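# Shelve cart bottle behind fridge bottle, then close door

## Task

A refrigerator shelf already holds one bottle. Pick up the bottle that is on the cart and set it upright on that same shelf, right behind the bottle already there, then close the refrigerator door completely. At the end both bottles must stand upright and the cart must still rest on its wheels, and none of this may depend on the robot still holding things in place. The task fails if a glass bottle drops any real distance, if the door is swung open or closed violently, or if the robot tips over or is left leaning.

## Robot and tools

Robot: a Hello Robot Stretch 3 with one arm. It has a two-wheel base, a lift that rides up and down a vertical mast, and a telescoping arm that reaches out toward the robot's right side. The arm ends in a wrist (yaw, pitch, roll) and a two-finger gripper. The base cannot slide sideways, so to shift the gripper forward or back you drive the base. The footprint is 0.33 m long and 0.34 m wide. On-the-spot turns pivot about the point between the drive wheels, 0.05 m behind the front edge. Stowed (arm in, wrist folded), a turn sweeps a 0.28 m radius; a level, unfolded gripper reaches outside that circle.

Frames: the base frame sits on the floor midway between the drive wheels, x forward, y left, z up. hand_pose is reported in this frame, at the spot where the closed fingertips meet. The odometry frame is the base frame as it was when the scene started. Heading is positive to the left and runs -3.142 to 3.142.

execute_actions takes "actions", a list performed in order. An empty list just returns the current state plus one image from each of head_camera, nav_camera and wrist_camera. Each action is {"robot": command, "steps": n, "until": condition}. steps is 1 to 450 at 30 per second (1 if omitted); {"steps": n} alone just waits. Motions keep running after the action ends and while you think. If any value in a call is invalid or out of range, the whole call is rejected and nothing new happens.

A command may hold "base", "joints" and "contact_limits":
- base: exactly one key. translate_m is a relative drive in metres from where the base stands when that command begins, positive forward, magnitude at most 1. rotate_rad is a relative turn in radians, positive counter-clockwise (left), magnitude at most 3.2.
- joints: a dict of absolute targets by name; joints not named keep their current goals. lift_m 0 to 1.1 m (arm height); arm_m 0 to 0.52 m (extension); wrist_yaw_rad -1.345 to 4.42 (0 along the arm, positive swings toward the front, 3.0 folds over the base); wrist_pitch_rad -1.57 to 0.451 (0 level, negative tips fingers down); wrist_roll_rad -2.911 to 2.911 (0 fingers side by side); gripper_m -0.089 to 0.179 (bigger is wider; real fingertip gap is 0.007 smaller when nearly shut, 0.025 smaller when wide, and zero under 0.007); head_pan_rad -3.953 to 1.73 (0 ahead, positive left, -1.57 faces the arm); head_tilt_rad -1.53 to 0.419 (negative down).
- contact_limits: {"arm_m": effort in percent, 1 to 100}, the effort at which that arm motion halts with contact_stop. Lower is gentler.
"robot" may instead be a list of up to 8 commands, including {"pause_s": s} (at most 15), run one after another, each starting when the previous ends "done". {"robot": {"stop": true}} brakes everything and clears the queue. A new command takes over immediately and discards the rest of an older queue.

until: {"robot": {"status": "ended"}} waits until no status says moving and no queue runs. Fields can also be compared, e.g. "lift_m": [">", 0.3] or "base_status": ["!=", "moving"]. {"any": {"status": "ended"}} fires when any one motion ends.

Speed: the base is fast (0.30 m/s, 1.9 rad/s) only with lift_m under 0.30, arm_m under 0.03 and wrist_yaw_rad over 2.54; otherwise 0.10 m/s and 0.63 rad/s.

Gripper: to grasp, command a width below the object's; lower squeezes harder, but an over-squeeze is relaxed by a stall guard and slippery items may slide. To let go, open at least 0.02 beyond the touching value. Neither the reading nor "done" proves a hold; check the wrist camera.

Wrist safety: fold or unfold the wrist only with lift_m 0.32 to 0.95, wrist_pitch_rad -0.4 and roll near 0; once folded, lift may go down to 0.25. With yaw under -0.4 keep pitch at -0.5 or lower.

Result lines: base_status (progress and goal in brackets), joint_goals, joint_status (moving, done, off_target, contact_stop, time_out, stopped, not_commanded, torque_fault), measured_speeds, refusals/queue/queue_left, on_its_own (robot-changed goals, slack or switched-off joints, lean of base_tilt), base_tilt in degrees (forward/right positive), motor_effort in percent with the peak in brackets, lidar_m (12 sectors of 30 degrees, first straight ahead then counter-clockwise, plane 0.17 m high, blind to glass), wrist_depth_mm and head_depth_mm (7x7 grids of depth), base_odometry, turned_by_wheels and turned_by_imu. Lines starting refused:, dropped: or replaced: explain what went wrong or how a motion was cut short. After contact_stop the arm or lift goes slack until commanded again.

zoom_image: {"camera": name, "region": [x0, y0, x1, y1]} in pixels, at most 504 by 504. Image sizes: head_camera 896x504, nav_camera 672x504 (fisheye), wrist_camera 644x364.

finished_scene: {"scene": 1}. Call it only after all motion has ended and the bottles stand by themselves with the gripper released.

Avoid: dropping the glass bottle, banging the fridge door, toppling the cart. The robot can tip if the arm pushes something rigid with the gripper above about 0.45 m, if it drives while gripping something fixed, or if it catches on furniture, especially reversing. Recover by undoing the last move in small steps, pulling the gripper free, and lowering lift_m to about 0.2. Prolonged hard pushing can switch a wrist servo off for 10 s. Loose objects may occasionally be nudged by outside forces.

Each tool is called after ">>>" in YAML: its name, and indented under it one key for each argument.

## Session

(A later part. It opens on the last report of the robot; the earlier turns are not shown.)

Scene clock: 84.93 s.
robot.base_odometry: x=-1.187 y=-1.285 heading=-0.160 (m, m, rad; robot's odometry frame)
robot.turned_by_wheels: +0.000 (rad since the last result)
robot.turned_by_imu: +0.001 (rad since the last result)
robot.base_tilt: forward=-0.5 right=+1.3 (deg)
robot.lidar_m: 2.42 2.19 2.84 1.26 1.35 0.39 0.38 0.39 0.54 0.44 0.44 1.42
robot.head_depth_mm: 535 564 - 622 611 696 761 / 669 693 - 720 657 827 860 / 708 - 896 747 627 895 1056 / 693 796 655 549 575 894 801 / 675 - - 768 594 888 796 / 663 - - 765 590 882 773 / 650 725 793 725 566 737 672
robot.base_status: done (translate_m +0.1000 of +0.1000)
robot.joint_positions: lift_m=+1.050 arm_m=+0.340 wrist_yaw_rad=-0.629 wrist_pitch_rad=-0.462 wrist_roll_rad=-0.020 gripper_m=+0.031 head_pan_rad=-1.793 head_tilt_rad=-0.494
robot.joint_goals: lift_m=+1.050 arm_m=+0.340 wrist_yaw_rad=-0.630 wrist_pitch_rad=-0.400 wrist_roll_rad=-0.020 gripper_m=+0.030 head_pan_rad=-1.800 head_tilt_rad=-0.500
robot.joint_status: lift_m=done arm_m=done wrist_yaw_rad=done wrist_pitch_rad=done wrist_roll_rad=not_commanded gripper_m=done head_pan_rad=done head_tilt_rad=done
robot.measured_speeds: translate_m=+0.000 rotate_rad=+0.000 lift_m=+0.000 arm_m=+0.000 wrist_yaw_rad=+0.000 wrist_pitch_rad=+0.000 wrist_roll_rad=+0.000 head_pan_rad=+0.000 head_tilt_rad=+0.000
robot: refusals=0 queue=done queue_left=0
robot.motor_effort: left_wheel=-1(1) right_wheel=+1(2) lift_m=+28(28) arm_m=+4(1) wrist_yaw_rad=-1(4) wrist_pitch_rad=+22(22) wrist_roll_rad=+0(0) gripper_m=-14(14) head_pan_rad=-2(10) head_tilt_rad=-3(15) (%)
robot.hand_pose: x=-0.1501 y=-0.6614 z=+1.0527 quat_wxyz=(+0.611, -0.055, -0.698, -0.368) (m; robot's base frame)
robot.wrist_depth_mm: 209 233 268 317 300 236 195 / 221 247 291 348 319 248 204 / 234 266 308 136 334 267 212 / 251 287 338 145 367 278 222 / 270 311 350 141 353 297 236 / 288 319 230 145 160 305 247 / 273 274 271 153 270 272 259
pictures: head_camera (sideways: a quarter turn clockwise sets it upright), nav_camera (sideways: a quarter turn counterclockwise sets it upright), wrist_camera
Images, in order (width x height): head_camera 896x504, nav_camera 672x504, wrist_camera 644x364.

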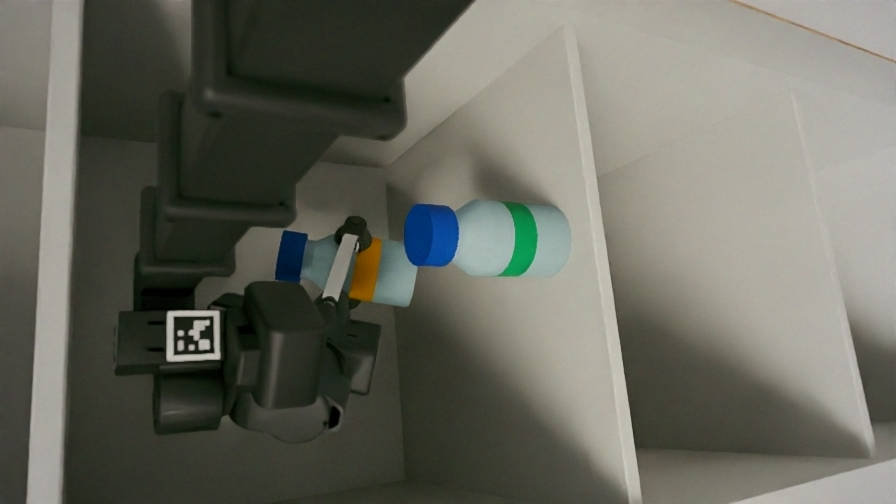

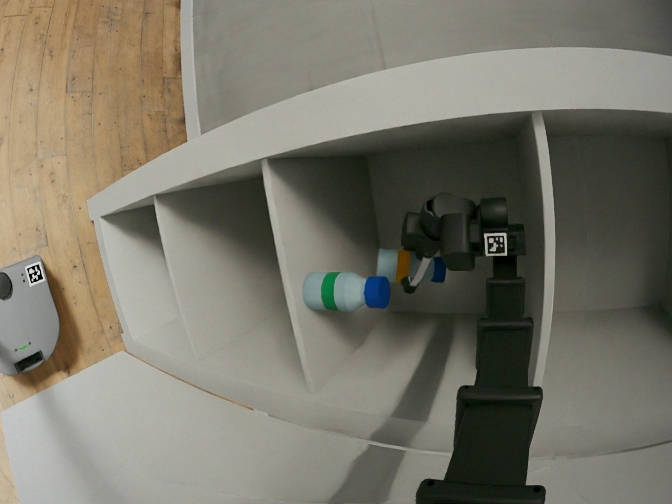

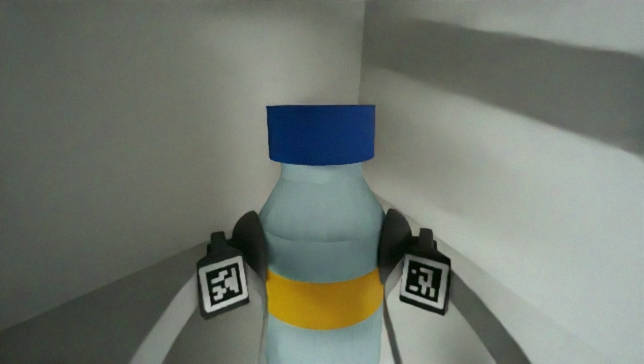

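>>> execute_actions:
  actions:
    - {"robot":{"joints":{"lift_m":0.985}},"steps":100,"until":{"robot":{"status":"ended"}}}
    - {"robot":{"joints":{"lift_m":0.94}},"steps":100,"until":{"robot":{"wrist_pitch_rad":[">",-0.425]}}}
    - {"robot":{"stop":true},"steps":15}

Scene clock: 87.57 s.
robot.base_odometry: x=-1.187 y=-1.285 heading=-0.160 (m, m, rad; robot's odometry frame)
robot.turned_by_wheels: +0.000 (rad since the last result)
robot.turned_by_imu: +0.001 (rad since the last result)
robot.base_tilt: forward=-0.5 right=+1.3 (deg)
robot.lidar_m: 2.43 2.20 2.84 1.26 1.36 0.39 0.38 0.39 0.54 0.44 0.44 1.42
robot.head_depth_mm: 529 568 586 601 - - 769 / 668 705 728 717 - 837 860 / 713 799 866 - 603 897 1058 / 694 781 - 548 576 891 799 / 679 764 - 704 595 888 793 / 665 743 800 699 591 883 772 / 651 726 794 725 567 735 673
robot.base_status: done (translate_m +0.1000 of +0.1000)
robot.joint_positions: lift_m=+0.963 arm_m=+0.340 wrist_yaw_rad=-0.629 wrist_pitch_rad=-0.383 wrist_roll_rad=-0.020 gripper_m=+0.031 head_pan_rad=-1.793 head_tilt_rad=-0.494
robot.joint_goals: lift_m=+0.963 arm_m=+0.340 wrist_yaw_rad=-0.630 wrist_pitch_rad=-0.400 wrist_roll_rad=-0.020 gripper_m=+0.030 head_pan_rad=-1.800 head_tilt_rad=-0.500
robot.joint_status: lift_m=moving arm_m=done wrist_yaw_rad=done wrist_pitch_rad=done wrist_roll_rad=not_commanded gripper_m=done head_pan_rad=done head_tilt_rad=done
robot.measured_speeds: translate_m=+0.000 rotate_rad=+0.000 lift_m=+0.000 arm_m=+0.000 wrist_yaw_rad=+0.000 wrist_pitch_rad=+0.000 wrist_roll_rad=+0.000 head_pan_rad=+0.000 head_tilt_rad=+0.000
robot: refusals=0 queue=stopped queue_left=0
robot.motor_effort: left_wheel=+0(1) right_wheel=-2(2) lift_m=+17(28) arm_m=+5(4) wrist_yaw_rad=+0(1) wrist_pitch_rad=-6(22) wrist_roll_rad=+0(0) gripper_m=-14(14) head_pan_rad=-4(4) head_tilt_rad=-2(3) (%)
robot.hand_pose: x=-0.1560 y=-0.6696 z=+0.9837 quat_wxyz=(+0.626, -0.083, -0.695, -0.344) (m; robot's base frame)
robot.wrist_depth_mm: 207 231 267 316 296 236 194 / 217 243 288 344 320 247 202 / 230 257 297 134 320 258 211 / 242 278 327 145 344 272 220 / 256 284 295 140 293 273 229 / 245 244 194 144 159 243 233 / 208 208 202 152 203 205 207
pictures: head_camera (sideways: a quarter turn clockwise sets it upright), nav_camera (sideways: a quarter turn counterclockwise sets it upright), wrist_camera
Images, in order (width x height): head_camera 896x504, nav_camera 672x504, wrist_camera 644x364.

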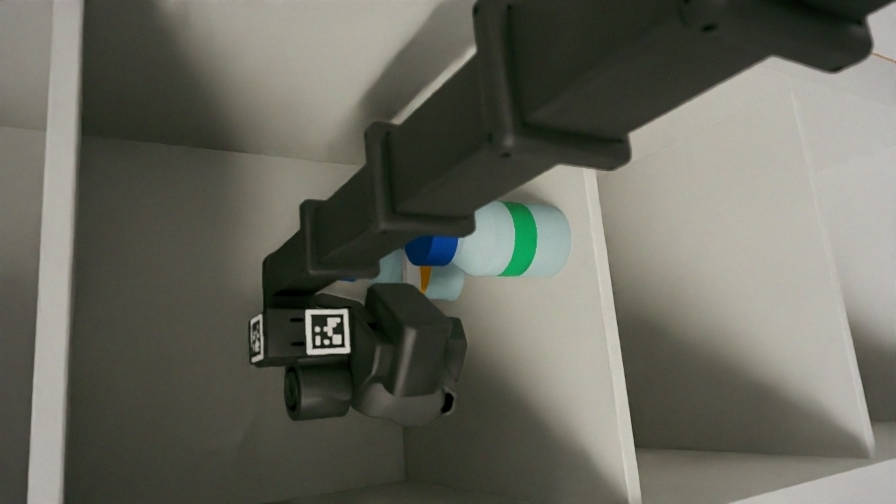

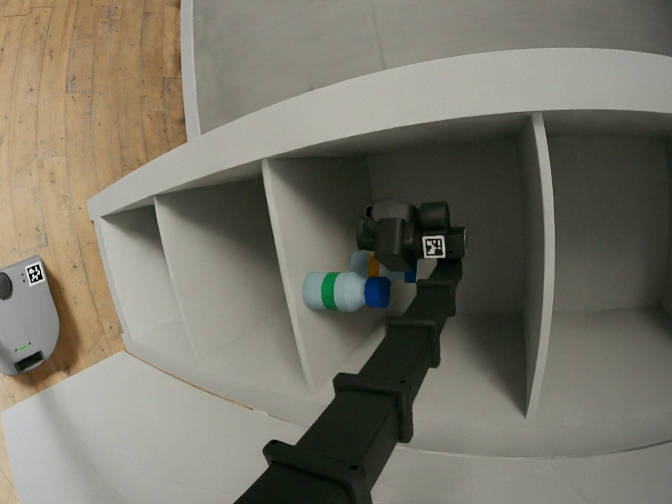

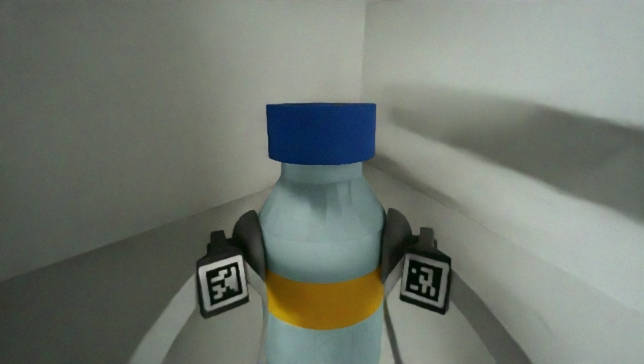

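>>> execute_actions:
  actions:
    - {"robot":[{"joints":{"lift_m":0.968}},{"joints":{"gripper_m":0.105}},{"joints":{"lift_m":1.1}},{"joints":{"wrist_yaw_rad":0,"gripper_m":0.0}},{"joints":{"arm_m":0.0}},{"base":{"translate_m":-0.08}}],"steps":450,"until":{"robot":{"status":"ended"}}}

Scene clock: 91.23 s.
robot.base_odometry: x=-1.187 y=-1.285 heading=-0.160 (m, m, rad; robot's odometry frame)
robot.turned_by_wheels: +0.000 (rad since the last result)
robot.turned_by_imu: +0.000 (rad since the last result)
robot.base_tilt: forward=-0.5 right=+1.3 (deg)
robot.lidar_m: 2.42 2.20 2.85 1.26 1.35 0.39 0.38 0.39 0.54 0.44 0.44 1.42
robot.head_depth_mm: 528 - 593 605 616 695 763 / 640 - 745 719 657 823 861 / 526 - 878 746 624 896 1059 / 680 798 840 549 578 893 800 / 664 - 866 733 594 890 793 / 659 - 843 766 590 881 770 / 648 725 791 725 566 735 673
robot.base_status: done (translate_m +0.1000 of +0.1000)
robot.joint_positions: lift_m=+1.076 arm_m=+0.340 wrist_yaw_rad=-0.630 wrist_pitch_rad=-0.415 wrist_roll_rad=-0.020 gripper_m=+0.105 head_pan_rad=-1.793 head_tilt_rad=-0.494
robot.joint_goals: lift_m=+1.076 arm_m=+0.340 wrist_yaw_rad=-0.630 wrist_pitch_rad=-0.400 wrist_roll_rad=-0.020 gripper_m=+0.105 head_pan_rad=-1.800 head_tilt_rad=-0.500
robot.joint_status: lift_m=contact_stop arm_m=done wrist_yaw_rad=done wrist_pitch_rad=done wrist_roll_rad=not_commanded gripper_m=done head_pan_rad=done head_tilt_rad=done
robot.measured_speeds: translate_m=+0.000 rotate_rad=+0.000 lift_m=-0.016 arm_m=+0.000 wrist_yaw_rad=+0.000 wrist_pitch_rad=+0.000 wrist_roll_rad=+0.000 head_pan_rad=+0.000 head_tilt_rad=+0.000
robot: refusals=0 queue=dropped queue_left=0
robot.on_its_own: lift_m is slack since a contact_stop, until your next command for it (your +1.100 is given up)
robot.motor_effort: left_wheel=-2(3) right_wheel=+4(5) lift_m=+43(48) arm_m=+5(6) wrist_yaw_rad=+0(3) wrist_pitch_rad=+5(8) wrist_roll_rad=+0(0) gripper_m=+0(82) head_pan_rad=-4(4) head_tilt_rad=-3(2) (%)
robot.hand_pose: x=-0.1539 y=-0.6661 z=+1.0892 quat_wxyz=(+0.620, -0.072, -0.697, -0.354) (m; robot's base frame)
robot.wrist_depth_mm: 205 231 266 316 296 233 194 / 219 244 285 349 317 245 204 / 232 263 311 380 337 260 211 / 243 278 337 425 363 273 219 / 260 300 386 424 405 286 228 / 278 312 368 191 367 290 240 / 293 312 310 169 312 301 252
pictures: head_camera (sideways: a quarter turn clockwise sets it upright), nav_camera (sideways: a quarter turn counterclockwise sets it upright), wrist_camera
dropped: robot: command 2 of its queue: lift_m: contact_stop
Images, in order (width x height): head_camera 896x504, nav_camera 672x504, wrist_camera 644x364.

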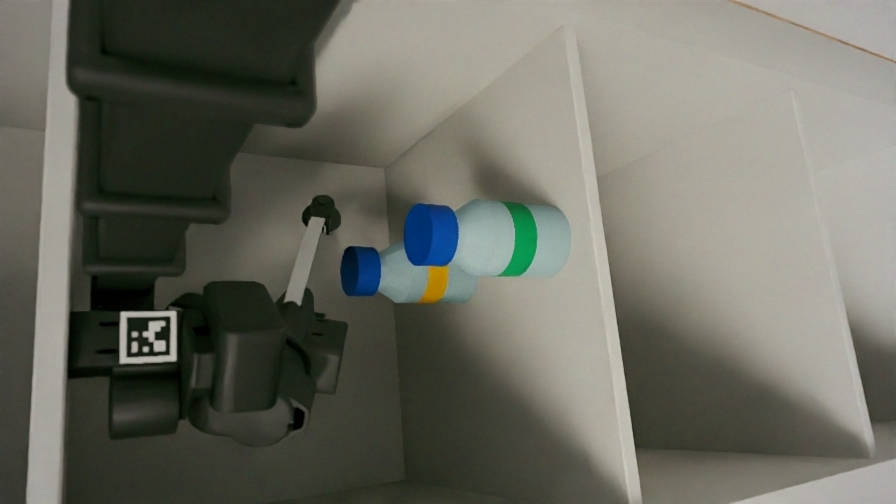

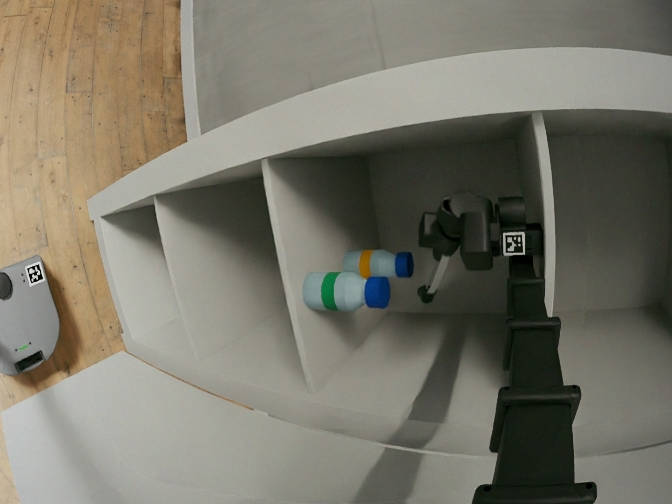

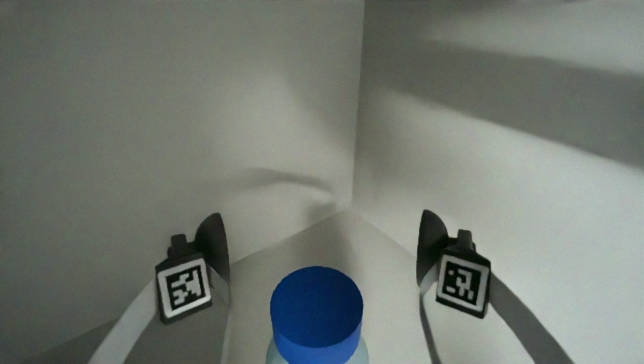

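>>> execute_actions:
  actions:
    - {"robot":[{"joints":{"lift_m":1.065,"wrist_pitch_rad":-0.25}},{"joints":{"wrist_yaw_rad":0}},{"joints":{"arm_m":0.0,"gripper_m":0.0,"wrist_pitch_rad":-0.4}},{"joints":{"lift_m":0.93}},{"joints":{"wrist_yaw_rad":3.0,"lift_m":0.5}},{"joints":{"lift_m":0.28,"head_pan_rad":-1.3,"head_tilt_rad":-0.9}},{"base":{"rotate_rad":1.57}},{"base":{"translate_m":0.49}}],"steps":450,"until":{"robot":{"status":"ended"}}}
    - {"steps":300,"until":{"robot":{"status":"ended"}}}
    - {"robot":[{"base":{"rotate_rad":-1.57}},{"base":{"translate_m":-0.72}},{"joints":{"lift_m":0.33}},{"joints":{"wrist_yaw_rad":0}},{"joints":{"wrist_pitch_rad":0,"arm_m":0.2,"lift_m":0.28}}],"steps":450,"until":{"robot":{"status":"ended"}}}

Scene clock: 125.23 s.
robot.base_odometry: x=-1.820 y=-0.686 heading=-0.160 (m, m, rad; robot's odometry frame)
robot.turned_by_wheels: +0.000 (rad since the last result)
robot.turned_by_imu: +0.004 (rad since the last result)
robot.base_tilt: forward=-0.4 right=+1.4 (deg)
robot.lidar_m: 2.72 3.20 0.89 0.93 2.24 1.65 1.60 1.67 1.50 1.17 0.41 0.39
robot.head_depth_mm: 1237 1430 1698 1623 1402 1240 1107 / 1271 1481 1765 1616 1397 1232 1103 / 1308 1524 1779 1615 1421 1206 1135 / 1089 1319 1657 1596 1393 1228 1131 / 705 803 935 1116 1308 1222 1096 / 550 609 682 776 896 1158 1090 / 452 491 501 584 705 1188 1082
robot.base_status: done (translate_m -0.7200 of -0.7200)
robot.joint_positions: lift_m=+0.280 arm_m=+0.200 wrist_yaw_rad=+0.000 wrist_pitch_rad=-0.025 wrist_roll_rad=-0.020 gripper_m=+0.000 head_pan_rad=-1.307 head_tilt_rad=-0.889
robot.joint_goals: lift_m=+0.280 arm_m=+0.200 wrist_yaw_rad=+0.000 wrist_pitch_rad=+0.000 wrist_roll_rad=-0.020 gripper_m=+0.000 head_pan_rad=-1.300 head_tilt_rad=-0.900
robot.joint_status: lift_m=done arm_m=done wrist_yaw_rad=done wrist_pitch_rad=done wrist_roll_rad=not_commanded gripper_m=done head_pan_rad=done head_tilt_rad=done
robot.measured_speeds: translate_m=+0.000 rotate_rad=+0.000 lift_m=+0.000 arm_m=+0.000 wrist_yaw_rad=+0.000 wrist_pitch_rad=+0.000 wrist_roll_rad=+0.000 head_pan_rad=+0.000 head_tilt_rad=+0.000
robot: refusals=0 queue=done queue_left=0
robot.motor_effort: left_wheel=+3(11) right_wheel=-3(15) lift_m=+23(36) arm_m=+4(6) wrist_yaw_rad=+0(4) wrist_pitch_rad=+10(10) wrist_roll_rad=+0(0) gripper_m=-3(81) head_pan_rad=+3(34) head_tilt_rad=-5(26) (%)
robot.hand_pose: x=-0.0214 y=-0.6002 z=+0.3884 quat_wxyz=(+0.714, +0.009, -0.700, -0.009) (m; robot's base frame)
robot.wrist_depth_mm: 350 562 929 934 981 952 939 / 351 567 995 962 964 951 950 / 346 553 991 - - - - / 347 554 - - - - - / 352 559 - - - - - / 349 561 866 - 951 887 847 / 343 558 680 675 672 651 667
pictures: head_camera (sideways: a quarter turn clockwise sets it upright), nav_camera (sideways: a quarter turn counterclockwise sets it upright), wrist_camera
Images, in order (width x height): head_camera 896x504, nav_camera 672x504, wrist_camera 644x364.

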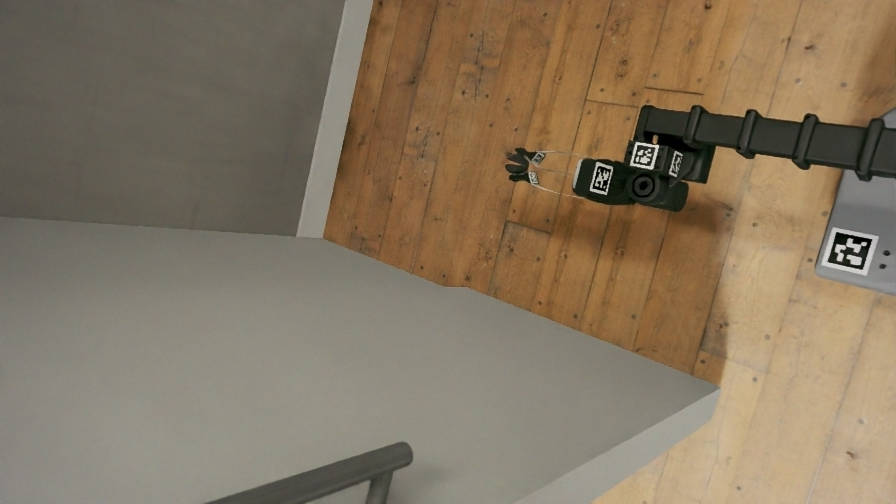

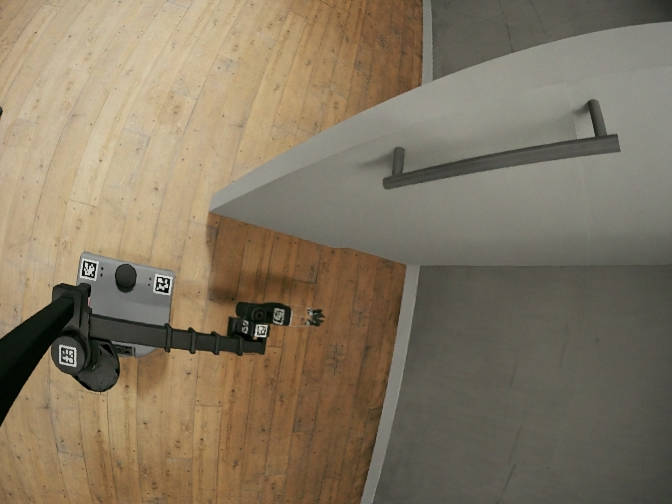

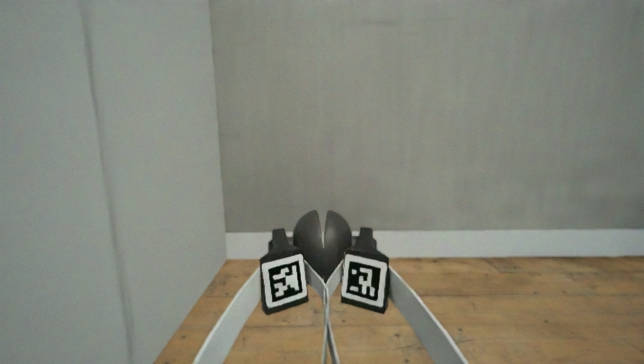

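>>> execute_actions:
  actions:
    - {"robot":{"base":{"translate_m":0.78},"joints":{"head_pan_rad":-1.57}},"steps":450,"until":{"robot":{"status":"ended"}}}
    - {"robot":{"joints":{"arm_m":0.5},"contact_limits":{"arm_m":20}},"steps":300,"until":{"robot":{"status":"ended"}}}
    - {"robot":{"joints":{"arm_m":0.36}},"steps":300,"until":{"robot":{"status":"ended"}}}

Scene clock: 138.77 s.
robot.base_odometry: x=-1.050 y=-0.811 heading=-0.160 (m, m, rad; robot's odometry frame)
robot.turned_by_wheels: +0.000 (rad since the last result)
robot.turned_by_imu: +0.009 (rad since the last result)
robot.base_tilt: forward=-0.5 right=+1.4 (deg)
robot.lidar_m: 1.97 1.97 2.33 0.89 0.84 2.46 2.38 2.05 0.87 0.85 1.53 2.14
robot.head_depth_mm: 733 864 1048 1525 1411 1235 1107 / 736 865 1052 1338 1404 1234 1120 / 738 869 1052 1335 1399 1227 - / 740 869 1055 1316 1362 1225 1132 / 727 874 1090 1494 1379 1218 1090 / 1319 1550 1783 1576 1376 1217 1091 / 1323 1552 1780 1581 1374 1210 1090
robot.base_status: done (translate_m +0.7800 of +0.7800)
robot.joint_positions: lift_m=+0.280 arm_m=+0.360 wrist_yaw_rad=-0.001 wrist_pitch_rad=-0.025 wrist_roll_rad=-0.020 gripper_m=+0.000 head_pan_rad=-1.563 head_tilt_rad=-0.890
robot.joint_goals: lift_m=+0.280 arm_m=+0.360 wrist_yaw_rad=+0.000 wrist_pitch_rad=+0.000 wrist_roll_rad=-0.020 gripper_m=+0.000 head_pan_rad=-1.570 head_tilt_rad=-0.900
robot.joint_status: lift_m=done arm_m=done wrist_yaw_rad=done wrist_pitch_rad=done wrist_roll_rad=not_commanded gripper_m=done head_pan_rad=done head_tilt_rad=done
robot.measured_speeds: translate_m=+0.000 rotate_rad=+0.000 lift_m=+0.000 arm_m=+0.000 wrist_yaw_rad=+0.000 wrist_pitch_rad=+0.000 wrist_roll_rad=+0.000 head_pan_rad=+0.000 head_tilt_rad=+0.000
robot: refusals=0 queue=done queue_left=0
robot.motor_effort: left_wheel=+1(12) right_wheel=-1(48) lift_m=+23(22) arm_m=-5(28) wrist_yaw_rad=+2(27) wrist_pitch_rad=+8(11) wrist_roll_rad=+0(0) gripper_m=-2(3) head_pan_rad=-4(24) head_tilt_rad=-4(5) (%)
robot.hand_pose: x=-0.0217 y=-0.7608 z=+0.3884 quat_wxyz=(+0.714, +0.009, -0.700, -0.009) (m; robot's base frame)
robot.wrist_depth_mm: 816 229 228 228 229 226 227 / 834 236 235 235 234 235 233 / 877 247 242 240 240 240 240 / 867 865 251 250 249 249 247 / 885 896 257 257 255 254 255 / 904 844 265 - 264 265 263 / 676 653 275 273 273 275 270
pictures: head_camera (sideways: a quarter turn clockwise sets it upright), nav_camera (sideways: a quarter turn counterclockwise sets it upright), wrist_camera
replaced: robot.arm_m: its motion had ended contact_stop
Images, in order (width x height): head_camera 896x504, nav_camera 672x504, wrist_camera 644x364.

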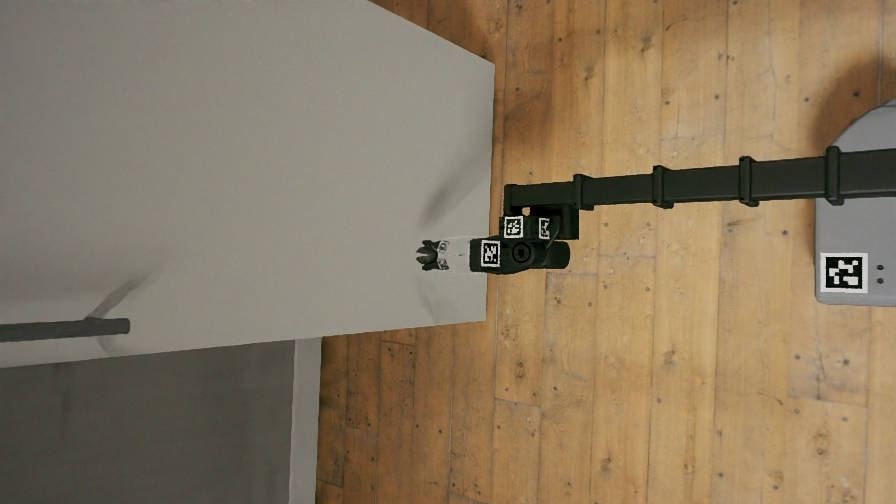

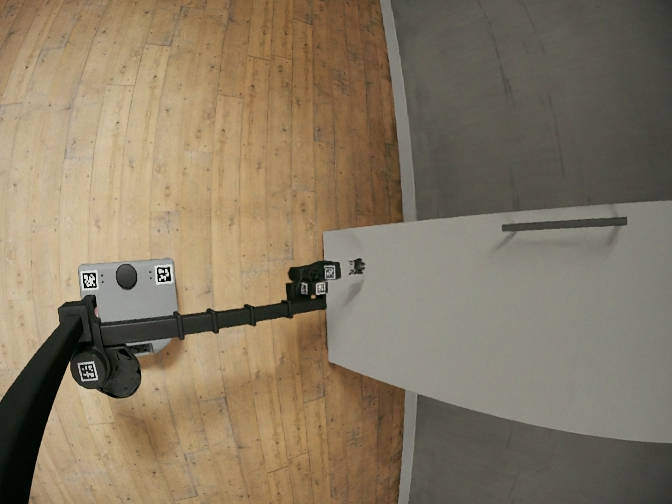

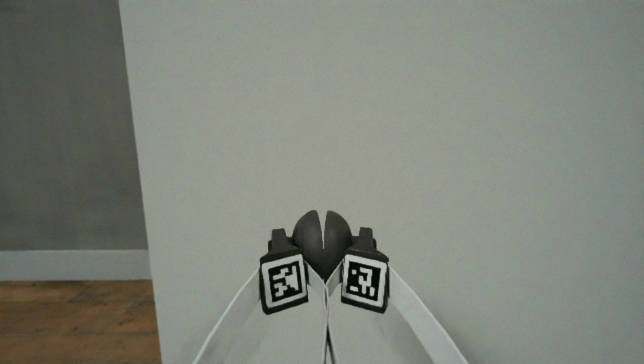

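>>> finished_scene:
  scene: 2

The scene is finished: the task was done.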